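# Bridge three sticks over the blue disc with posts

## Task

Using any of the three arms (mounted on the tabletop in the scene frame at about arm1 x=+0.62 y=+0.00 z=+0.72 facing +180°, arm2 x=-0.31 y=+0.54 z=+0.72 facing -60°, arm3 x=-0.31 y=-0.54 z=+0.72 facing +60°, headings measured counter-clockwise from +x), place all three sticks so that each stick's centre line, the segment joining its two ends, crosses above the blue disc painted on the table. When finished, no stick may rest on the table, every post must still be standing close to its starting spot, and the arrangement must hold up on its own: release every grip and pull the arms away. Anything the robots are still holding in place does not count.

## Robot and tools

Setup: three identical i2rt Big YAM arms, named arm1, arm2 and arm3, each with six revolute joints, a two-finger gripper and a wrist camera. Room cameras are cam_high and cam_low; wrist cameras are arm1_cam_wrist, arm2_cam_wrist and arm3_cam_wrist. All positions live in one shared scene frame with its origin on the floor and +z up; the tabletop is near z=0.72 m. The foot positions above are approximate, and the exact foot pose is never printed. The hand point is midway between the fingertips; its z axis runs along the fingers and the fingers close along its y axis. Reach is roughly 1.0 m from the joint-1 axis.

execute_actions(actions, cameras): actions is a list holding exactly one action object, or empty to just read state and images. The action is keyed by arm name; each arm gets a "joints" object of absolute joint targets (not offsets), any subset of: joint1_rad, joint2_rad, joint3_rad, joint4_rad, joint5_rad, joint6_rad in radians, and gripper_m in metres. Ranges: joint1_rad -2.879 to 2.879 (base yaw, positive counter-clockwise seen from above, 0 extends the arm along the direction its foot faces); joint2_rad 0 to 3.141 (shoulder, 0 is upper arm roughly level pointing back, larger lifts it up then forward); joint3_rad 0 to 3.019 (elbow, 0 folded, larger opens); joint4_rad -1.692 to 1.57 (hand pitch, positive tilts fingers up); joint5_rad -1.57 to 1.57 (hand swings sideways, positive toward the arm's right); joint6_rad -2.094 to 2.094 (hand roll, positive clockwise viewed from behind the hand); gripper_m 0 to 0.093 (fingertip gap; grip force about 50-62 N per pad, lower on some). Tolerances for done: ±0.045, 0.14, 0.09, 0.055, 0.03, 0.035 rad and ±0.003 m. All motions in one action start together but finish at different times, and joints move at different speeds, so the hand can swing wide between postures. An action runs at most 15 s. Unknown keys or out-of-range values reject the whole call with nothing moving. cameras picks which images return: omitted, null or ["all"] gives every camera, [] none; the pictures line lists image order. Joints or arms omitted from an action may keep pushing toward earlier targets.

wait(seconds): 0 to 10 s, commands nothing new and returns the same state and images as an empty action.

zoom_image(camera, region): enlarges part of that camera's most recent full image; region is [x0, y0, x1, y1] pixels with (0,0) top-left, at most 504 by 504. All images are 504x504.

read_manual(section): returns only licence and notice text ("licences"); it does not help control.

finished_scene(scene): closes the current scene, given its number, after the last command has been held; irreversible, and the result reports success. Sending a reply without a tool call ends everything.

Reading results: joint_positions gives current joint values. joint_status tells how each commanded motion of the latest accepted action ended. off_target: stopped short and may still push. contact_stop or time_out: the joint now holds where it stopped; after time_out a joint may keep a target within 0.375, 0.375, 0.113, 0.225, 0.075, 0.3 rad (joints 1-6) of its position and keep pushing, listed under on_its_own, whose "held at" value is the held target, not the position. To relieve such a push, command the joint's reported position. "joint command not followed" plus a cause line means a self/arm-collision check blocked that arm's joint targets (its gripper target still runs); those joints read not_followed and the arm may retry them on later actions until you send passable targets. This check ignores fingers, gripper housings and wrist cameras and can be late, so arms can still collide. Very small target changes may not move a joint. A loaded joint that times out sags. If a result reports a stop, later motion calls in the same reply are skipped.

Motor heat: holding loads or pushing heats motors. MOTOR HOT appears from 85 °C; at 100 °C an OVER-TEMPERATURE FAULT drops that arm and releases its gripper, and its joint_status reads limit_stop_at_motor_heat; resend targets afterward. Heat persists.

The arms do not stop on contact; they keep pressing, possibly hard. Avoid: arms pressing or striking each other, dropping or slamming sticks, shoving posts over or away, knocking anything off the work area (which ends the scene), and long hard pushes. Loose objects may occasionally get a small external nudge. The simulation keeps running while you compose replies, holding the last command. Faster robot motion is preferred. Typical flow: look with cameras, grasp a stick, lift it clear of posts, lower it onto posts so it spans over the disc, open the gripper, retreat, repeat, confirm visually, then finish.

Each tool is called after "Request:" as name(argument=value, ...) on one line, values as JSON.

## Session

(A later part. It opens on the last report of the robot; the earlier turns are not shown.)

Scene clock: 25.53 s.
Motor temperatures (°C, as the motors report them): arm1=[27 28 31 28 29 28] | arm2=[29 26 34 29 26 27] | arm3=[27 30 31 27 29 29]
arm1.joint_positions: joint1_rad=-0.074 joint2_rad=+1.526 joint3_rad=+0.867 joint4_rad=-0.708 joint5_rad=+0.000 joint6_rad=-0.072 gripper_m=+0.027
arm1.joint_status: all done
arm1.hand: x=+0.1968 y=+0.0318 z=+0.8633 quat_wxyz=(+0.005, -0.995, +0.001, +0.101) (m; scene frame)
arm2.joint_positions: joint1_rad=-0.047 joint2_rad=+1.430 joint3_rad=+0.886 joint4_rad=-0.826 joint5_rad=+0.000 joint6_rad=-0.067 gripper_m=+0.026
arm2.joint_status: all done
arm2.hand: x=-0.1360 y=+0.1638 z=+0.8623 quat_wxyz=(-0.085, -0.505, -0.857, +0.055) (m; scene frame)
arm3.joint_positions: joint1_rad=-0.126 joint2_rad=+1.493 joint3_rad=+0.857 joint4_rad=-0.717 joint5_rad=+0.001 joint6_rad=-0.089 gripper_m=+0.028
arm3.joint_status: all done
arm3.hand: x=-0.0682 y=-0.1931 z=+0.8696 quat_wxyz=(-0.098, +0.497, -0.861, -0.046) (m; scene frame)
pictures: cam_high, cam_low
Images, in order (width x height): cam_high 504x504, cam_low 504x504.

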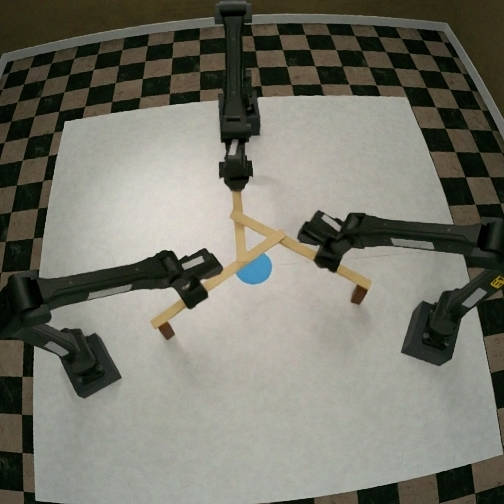

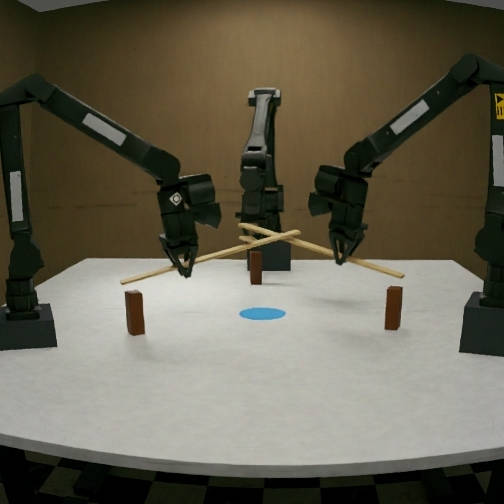

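Request:
execute_actions(actions=[{"arm1":{"joints":{"joint2_rad":1.586}},"arm2":{"joints":{"joint2_rad":1.49}},"arm3":{"joints":{"joint2_rad":1.575}}}], cameras=["cam_high", "cam_low"])

Request:
zoom_image(camera="cam_high", region=[130, 140, 400, 360])

Request:
zoom_image(camera="cam_low", region=[90, 170, 440, 345])

Scene clock: 26.63 s.
Motor temperatures (°C, as the motors report them): arm1=[27 28 31 28 29 28] | arm2=[29 26 34 29 26 27] | arm3=[27 30 31 27 29 29]
arm1.joint_positions: joint1_rad=-0.074 joint2_rad=+1.587 joint3_rad=+0.867 joint4_rad=-0.708 joint5_rad=+0.000 joint6_rad=-0.072 gripper_m=+0.027
arm1.joint_status: all done
arm1.hand: x=+0.2032 y=+0.0312 z=+0.8389 quat_wxyz=(+0.002, -0.997, +0.001, +0.071) (m; scene frame)
arm2.joint_positions: joint1_rad=-0.047 joint2_rad=+1.489 joint3_rad=+0.886 joint4_rad=-0.826 joint5_rad=+0.000 joint6_rad=-0.067 gripper_m=+0.026
arm2.joint_status: all done
arm2.hand: x=-0.1375 y=+0.1673 z=+0.8391 quat_wxyz=(-0.061, -0.507, -0.859, +0.039) (m; scene frame)
arm3.joint_positions: joint1_rad=-0.126 joint2_rad=+1.565 joint3_rad=+0.857 joint4_rad=-0.717 joint5_rad=+0.001 joint6_rad=-0.088 gripper_m=+0.028
arm3.joint_status: all done
arm3.hand: x=-0.0723 y=-0.1989 z=+0.8412 quat_wxyz=(-0.066, +0.499, -0.864, -0.031) (m; scene frame)
pictures: cam_high, cam_low
Images, in order (width x height): cam_high 504x504, cam_low 504x504.

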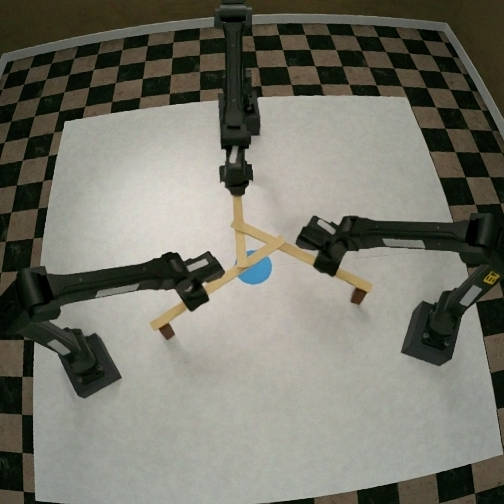

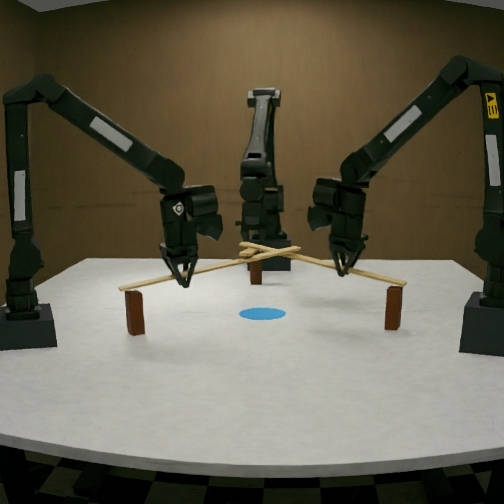

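Region (130, 140, 400, 360) of cam_high's 504x504 image, scaled by 1.867, with more detail than that image has; it fills the top 411 rows of this view, and the rest is white.

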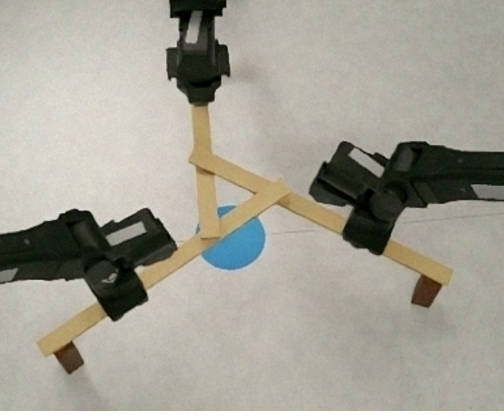

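Region (90, 170, 440, 345) of cam_low's 504x504 image, scaled by 1.440, with more detail than that image has.

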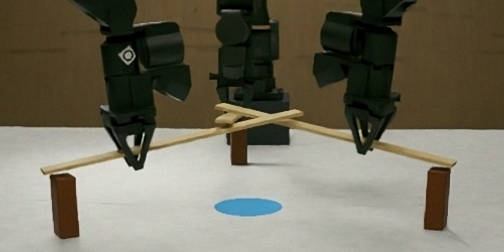

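Request:
zoom_image(camera="cam_low", region=[100, 250, 220, 340])

Request:
zoom_image(camera="cam_low", region=[320, 245, 440, 335])

Request:
zoom_image(camera="cam_low", region=[205, 215, 325, 295])

Request:
zoom_image(camera="cam_high", region=[200, 185, 310, 295])

Region (100, 250, 220, 340) of cam_low's 504x504 image, scaled by 4.200, with more detail than that image has; it fills the top 378 rows of this view, and the rest is white.

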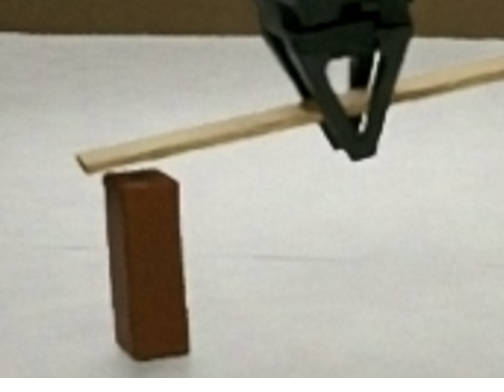

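Region (320, 245, 440, 335) of cam_low's 504x504 image, scaled by 4.200, with more detail than that image has; it fills the top 378 rows of this view, and the rest is white.

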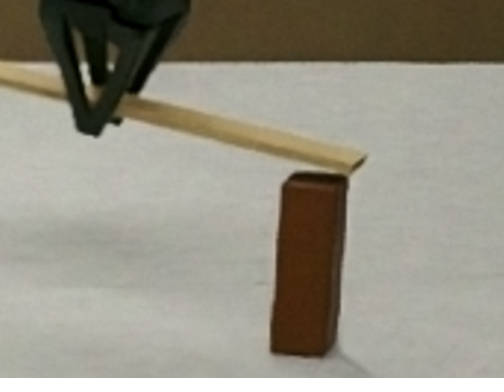

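Region (205, 215, 325, 295) of cam_low's 504x504 image, scaled by 4.200, with more detail than that image has.

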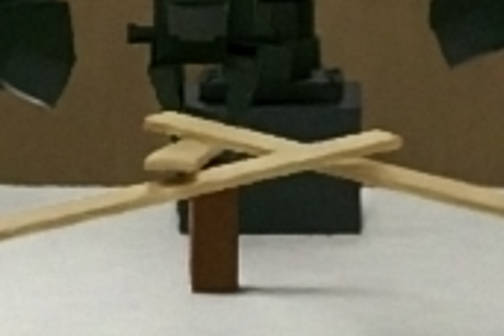

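Region (200, 185, 310, 295) of cam_high's 504x504 image, scaled by 4.582, with more detail than that image has.

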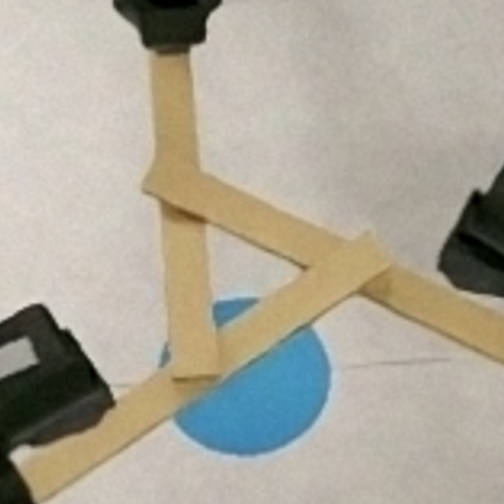

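Request:
execute_actions(actions=[{"arm1":{"joints":{"joint3_rad":0.932,"joint4_rad":-0.741}},"arm2":{"joints":{"joint3_rad":0.956,"joint4_rad":-0.855}},"arm3":{"joints":{"joint3_rad":0.916,"joint4_rad":-0.753}}}], cameras=["cam_low"])

Scene clock: 28.77 s.
Motor temperatures (°C, as the motors report them): arm1=[27 29 32 28 29 28] | arm2=[29 26 35 29 26 27] | arm3=[27 31 31 27 29 29]
arm1.joint_positions: joint1_rad=-0.074 joint2_rad=+1.587 joint3_rad=+0.887 joint4_rad=-0.731 joint5_rad=+0.000 joint6_rad=-0.072 gripper_m=+0.027
arm1.joint_status: all done
arm1.hand: x=+0.1989 y=+0.0316 z=+0.8446 quat_wxyz=(+0.002, -0.998, +0.001, +0.070) (m; scene frame)
arm2.joint_positions: joint1_rad=-0.047 joint2_rad=+1.489 joint3_rad=+0.906 joint4_rad=-0.839 joint5_rad=+0.000 joint6_rad=-0.067 gripper_m=+0.026
arm2.joint_status: all done
arm2.hand: x=-0.1351 y=+0.1621 z=+0.8455 quat_wxyz=(-0.064, -0.507, -0.859, +0.040) (m; scene frame)
arm3.joint_positions: joint1_rad=-0.126 joint2_rad=+1.565 joint3_rad=+0.879 joint4_rad=-0.741 joint5_rad=+0.001 joint6_rad=-0.088 gripper_m=+0.028
arm3.joint_status: all done
arm3.hand: x=-0.0693 y=-0.1946 z=+0.8478 quat_wxyz=(-0.065, +0.499, -0.864, -0.031) (m; scene frame)
pictures: cam_low
Images, in order (width x height): cam_low 504x504.

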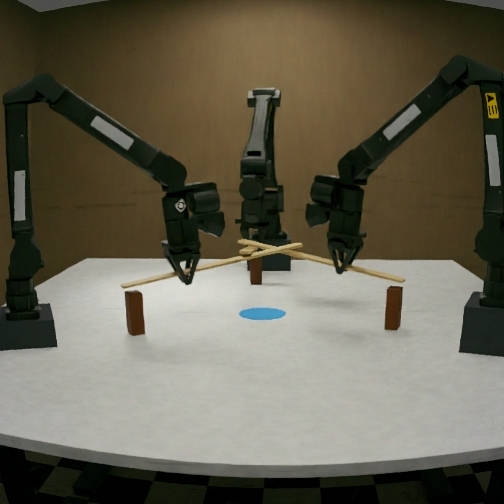

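Request:
execute_actions(actions=[{"arm1":{"joints":{"joint2_rad":1.63,"joint3_rad":0.948}},"arm2":{"joints":{"joint2_rad":1.54,"joint3_rad":0.976}},"arm3":{"joints":{"joint2_rad":1.623,"joint3_rad":0.933}}}], cameras=["cam_high", "cam_low"])

Request:
zoom_image(camera="cam_low", region=[100, 215, 270, 340])

Request:
zoom_image(camera="cam_low", region=[230, 215, 420, 340])

Request:
zoom_image(camera="cam_high", region=[130, 170, 400, 360])

Scene clock: 30.00 s.
Motor temperatures (°C, as the motors report them): arm1=[27 29 32 28 29 28] | arm2=[29 26 35 29 26 27] | arm3=[27 31 32 27 29 29]
arm1.joint_positions: joint1_rad=-0.074 joint2_rad=+1.625 joint3_rad=+0.906 joint4_rad=-0.732 joint5_rad=+0.000 joint6_rad=-0.071 gripper_m=+0.027
arm1.joint_status: all done
arm1.hand: x=+0.1944 y=+0.0318 z=+0.8354 quat_wxyz=(+0.002, -0.998, +0.001, +0.060) (m; scene frame)
arm2.joint_positions: joint1_rad=-0.047 joint2_rad=+1.534 joint3_rad=+0.929 joint4_rad=-0.842 joint5_rad=+0.000 joint6_rad=-0.067 gripper_m=+0.026
arm2.joint_status: all done
arm2.hand: x=-0.1323 y=+0.1562 z=+0.8356 quat_wxyz=(-0.053, -0.507, -0.860, +0.033) (m; scene frame)
arm3.joint_positions: joint1_rad=-0.126 joint2_rad=+1.603 joint3_rad=+0.898 joint4_rad=-0.741 joint5_rad=+0.001 joint6_rad=-0.088 gripper_m=+0.028
arm3.joint_status: all done
arm3.hand: x=-0.0665 y=-0.1906 z=+0.8385 quat_wxyz=(-0.056, +0.499, -0.864, -0.026) (m; scene frame)
pictures: cam_high, cam_low
Images, in order (width x height): cam_high 504x504, cam_low 504x504.

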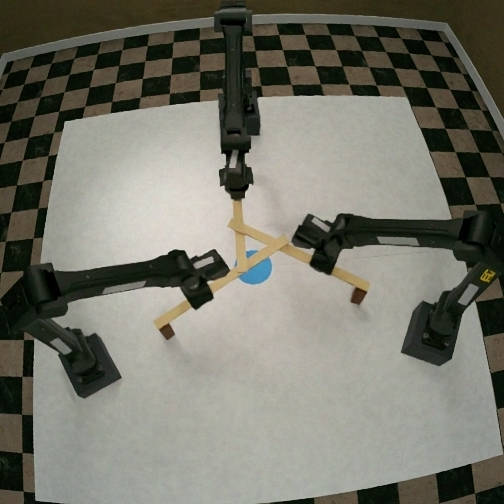

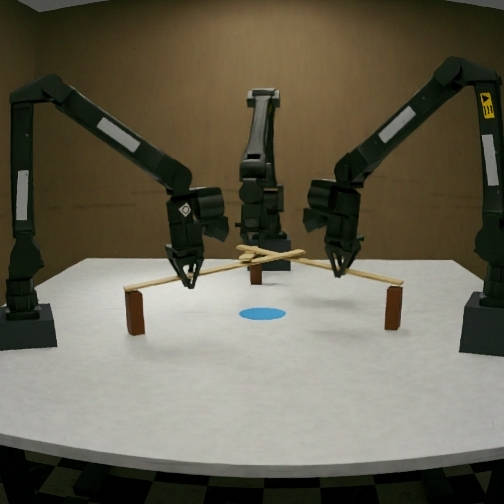

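Region (100, 215, 270, 340) of cam_low's 504x504 image, scaled by 2.965, with more detail than that image has; it fills the top 371 rows of this view, and the rest is white.

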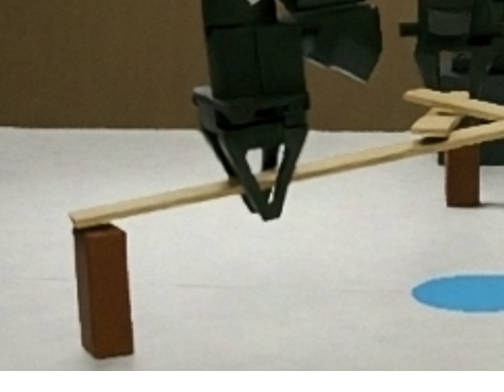

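Region (230, 215, 420, 340) of cam_low's 504x504 image, scaled by 2.653, with more detail than that image has; it fills the top 332 rows of this view, and the rest is white.

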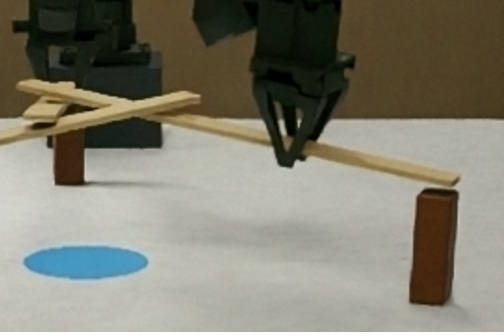

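Region (130, 170, 400, 360) of cam_high's 504x504 image, scaled by 1.867, with more detail than that image has; it fills the top 355 rows of this view, and the rest is white.

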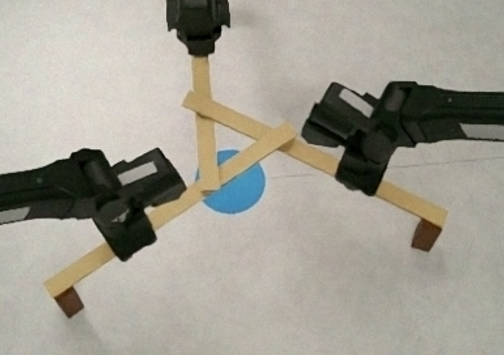

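Request:
execute_actions(actions=[{"arm1":{"joints":{"joint2_rad":1.652}},"arm2":{"joints":{"joint2_rad":1.562}},"arm3":{"joints":{"joint2_rad":1.648}}}], cameras=["cam_high", "cam_low"])

Request:
zoom_image(camera="cam_low", region=[100, 215, 270, 340])

Request:
zoom_image(camera="cam_low", region=[230, 215, 420, 340])

Scene clock: 30.93 s.
Motor temperatures (°C, as the motors report them): arm1=[27 29 32 28 29 28] | arm2=[29 26 35 29 26 27] | arm3=[27 31 32 27 29 29]
arm1.joint_positions: joint1_rad=-0.074 joint2_rad=+1.644 joint3_rad=+0.906 joint4_rad=-0.732 joint5_rad=+0.000 joint6_rad=-0.071 gripper_m=+0.027
arm1.joint_status: all done
arm1.hand: x=+0.1968 y=+0.0316 z=+0.8278 quat_wxyz=(+0.001, -0.999, +0.001, +0.050) (m; scene frame)
arm2.joint_positions: joint1_rad=-0.047 joint2_rad=+1.553 joint3_rad=+0.929 joint4_rad=-0.842 joint5_rad=+0.000 joint6_rad=-0.067 gripper_m=+0.026
arm2.joint_status: all done
arm2.hand: x=-0.1330 y=+0.1577 z=+0.8281 quat_wxyz=(-0.046, -0.507, -0.860, +0.028) (m; scene frame)
arm3.joint_positions: joint1_rad=-0.126 joint2_rad=+1.626 joint3_rad=+0.898 joint4_rad=-0.741 joint5_rad=+0.001 joint6_rad=-0.088 gripper_m=+0.028
arm3.joint_status: all done
arm3.hand: x=-0.0681 y=-0.1929 z=+0.8293 quat_wxyz=(-0.046, +0.499, -0.865, -0.022) (m; scene frame)
pictures: cam_high, cam_low
Images, in order (width x height): cam_high 504x504, cam_low 504x504.

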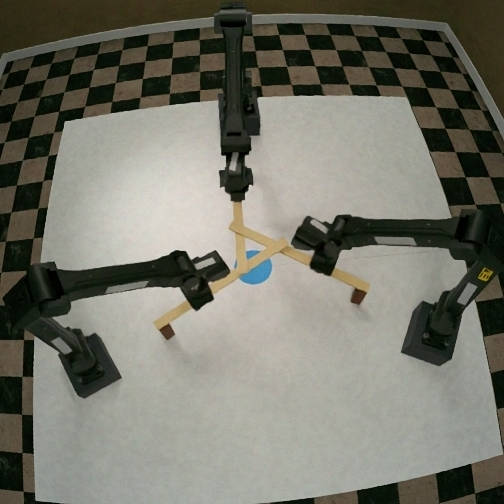

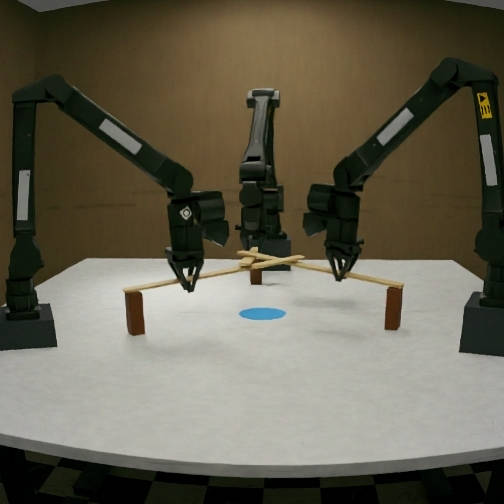

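Region (100, 215, 270, 340) of cam_low's 504x504 image, scaled by 2.965, with more detail than that image has; it fills the top 371 rows of this view, and the rest is white.

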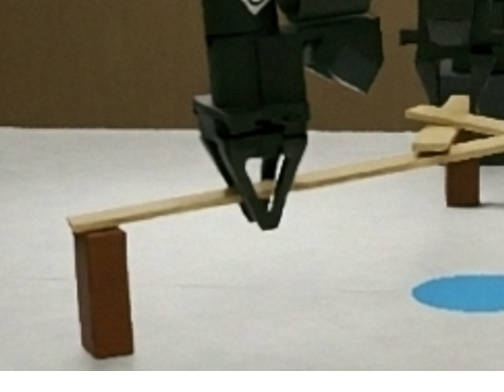

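Region (230, 215, 420, 340) of cam_low's 504x504 image, scaled by 2.653, with more detail than that image has; it fills the top 332 rows of this view, and the rest is white.

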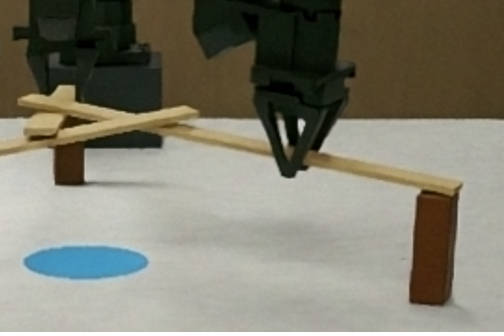

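Request:
execute_actions(actions=[{"arm1":{"joints":{"gripper_m":0.045}},"arm2":{"joints":{"gripper_m":0.045}},"arm3":{"joints":{"gripper_m":0.045}}}])

Request:
zoom_image(camera="cam_low", region=[100, 200, 430, 345])

Request:
zoom_image(camera="cam_high", region=[130, 170, 400, 360])

Scene clock: 31.63 s.
Motor temperatures (°C, as the motors report them): arm1=[27 29 32 28 29 28] | arm2=[29 26 35 29 26 27] | arm3=[27 31 32 27 29 29]
arm1.joint_positions: joint1_rad=-0.074 joint2_rad=+1.644 joint3_rad=+0.906 joint4_rad=-0.732 joint5_rad=+0.000 joint6_rad=-0.070 gripper_m=+0.045
arm1.joint_status: all done
arm1.hand: x=+0.1968 y=+0.0316 z=+0.8278 quat_wxyz=(+0.001, -0.999, +0.002, +0.050) (m; scene frame)
arm2.joint_positions: joint1_rad=-0.047 joint2_rad=+1.553 joint3_rad=+0.929 joint4_rad=-0.842 joint5_rad=+0.000 joint6_rad=-0.067 gripper_m=+0.045
arm2.joint_status: all done
arm2.hand: x=-0.1330 y=+0.1577 z=+0.8281 quat_wxyz=(-0.046, -0.507, -0.860, +0.028) (m; scene frame)
arm3.joint_positions: joint1_rad=-0.126 joint2_rad=+1.626 joint3_rad=+0.898 joint4_rad=-0.741 joint5_rad=+0.001 joint6_rad=-0.087 gripper_m=+0.045
arm3.joint_status: all done
arm3.hand: x=-0.0681 y=-0.1929 z=+0.8293 quat_wxyz=(-0.046, +0.499, -0.865, -0.022) (m; scene frame)
pictures: arm1_cam_wrist, arm2_cam_wrist, arm3_cam_wrist, cam_high, cam_low
Images, in order (width x height): arm1_cam_wrist 504x504, arm2_cam_wrist 504x504, arm3_cam_wrist 504x504, cam_high 504x504, cam_low 504x504.

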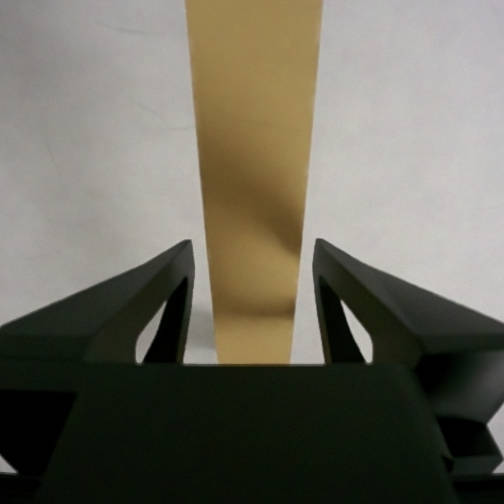

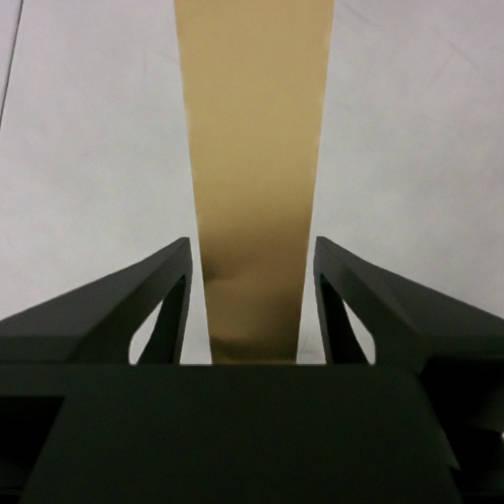

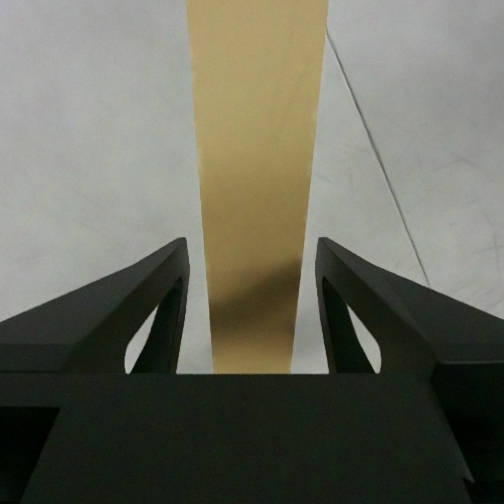

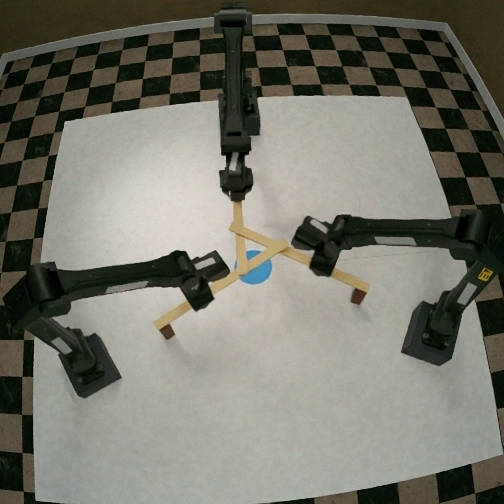

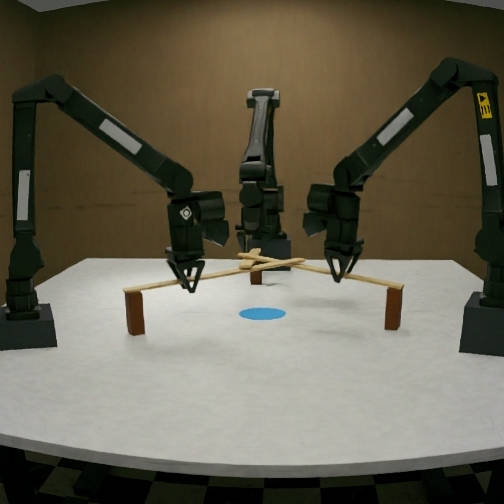

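Region (100, 200, 430, 345) of cam_low's 504x504 image, scaled by 1.527, with more detail than that image has; it fills the top 221 rows of this view, and the rest is white.

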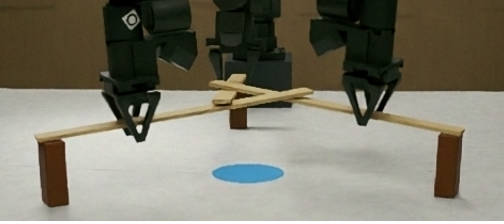

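Region (130, 170, 400, 360) of cam_high's 504x504 image, scaled by 1.867, with more detail than that image has; it fills the top 355 rows of this view, and the rest is white.

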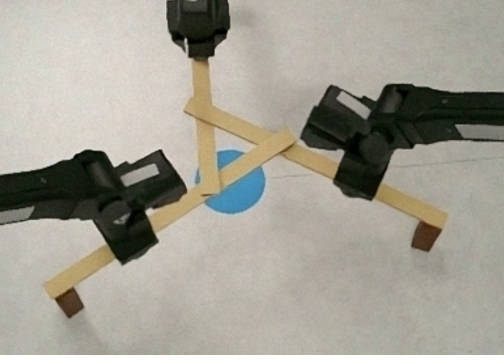

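Request:
execute_actions(actions=[{"arm1":{"joints":{"joint2_rad":1.2,"gripper_m":0.07}},"arm2":{"joints":{"joint2_rad":1.12,"gripper_m":0.07}},"arm3":{"joints":{"joint2_rad":1.2,"gripper_m":0.07}}}])

Scene clock: 33.17 s.
Motor temperatures (°C, as the motors report them): arm1=[27 29 33 28 29 28] | arm2=[29 27 36 29 26 27] | arm3=[27 31 32 27 29 29]
arm1.joint_positions: joint1_rad=-0.074 joint2_rad=+1.189 joint3_rad=+0.911 joint4_rad=-0.733 joint5_rad=+0.000 joint6_rad=-0.070 gripper_m=+0.070
arm1.joint_status: all done
arm1.hand: x=+0.1794 y=+0.0340 z=+1.0205 quat_wxyz=(+0.017, -0.961, +0.002, +0.276) (m; scene frame)
arm2.joint_positions: joint1_rad=-0.047 joint2_rad=+1.109 joint3_rad=+0.938 joint4_rad=-0.842 joint5_rad=+0.000 joint6_rad=-0.066 gripper_m=+0.070
arm2.joint_status: all done
arm2.hand: x=-0.1332 y=+0.1560 z=+1.0120 quat_wxyz=(-0.230, -0.489, -0.827, +0.154) (m; scene frame)
arm3.joint_positions: joint1_rad=-0.126 joint2_rad=+1.180 joint3_rad=+0.908 joint4_rad=-0.741 joint5_rad=+0.001 joint6_rad=-0.087 gripper_m=+0.070
arm3.joint_status: all done
arm3.hand: x=-0.0578 y=-0.1785 z=+1.0183 quat_wxyz=(-0.249, +0.480, -0.833, -0.116) (m; scene frame)
pictures: arm1_cam_wrist, arm2_cam_wrist, arm3_cam_wrist, cam_high, cam_low
Images, in order (width x height): arm1_cam_wrist 504x504, arm2_cam_wrist 504x504, arm3_cam_wrist 504x504, cam_high 504x504, cam_low 504x504.

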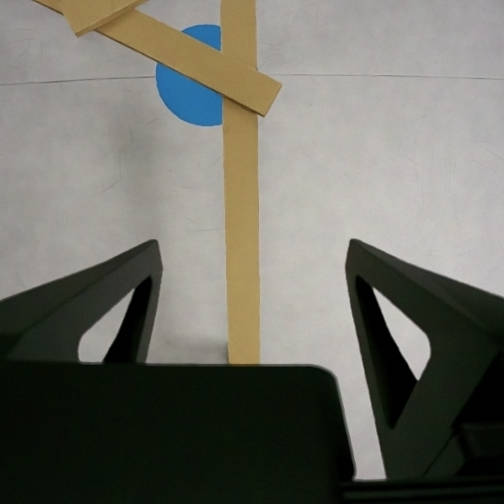

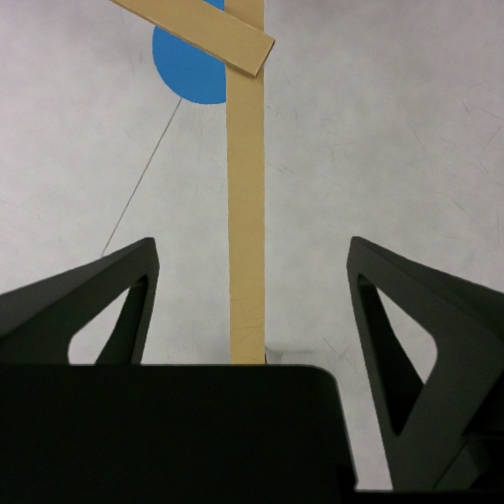

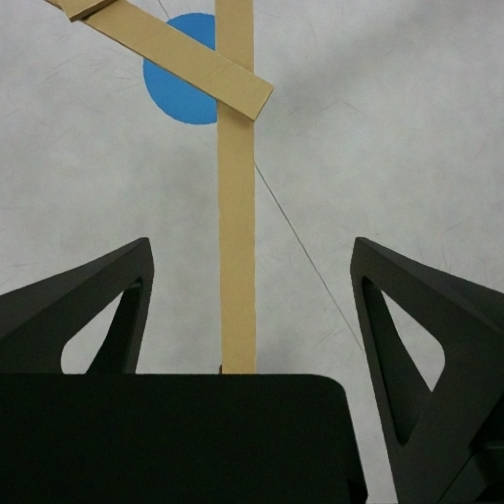

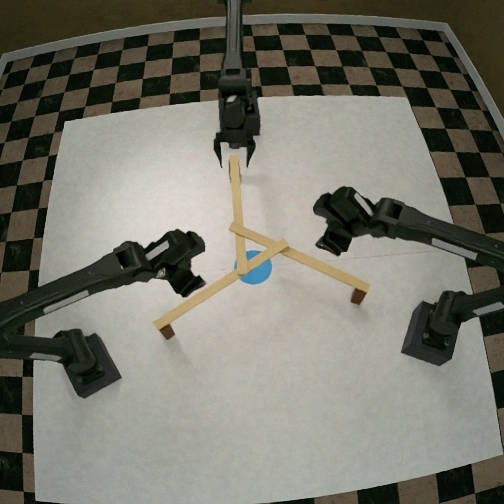

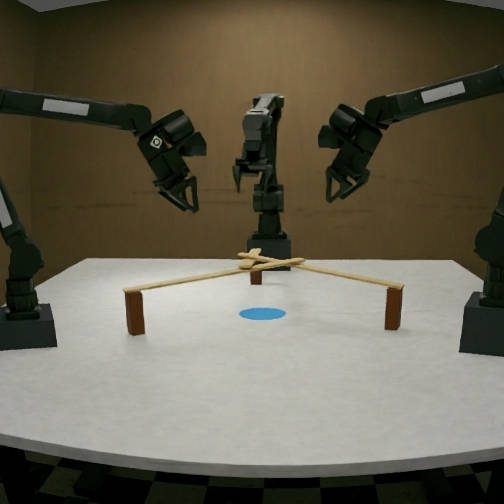

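Request:
finished_scene(scene=1)

The scene is finished: the task was done.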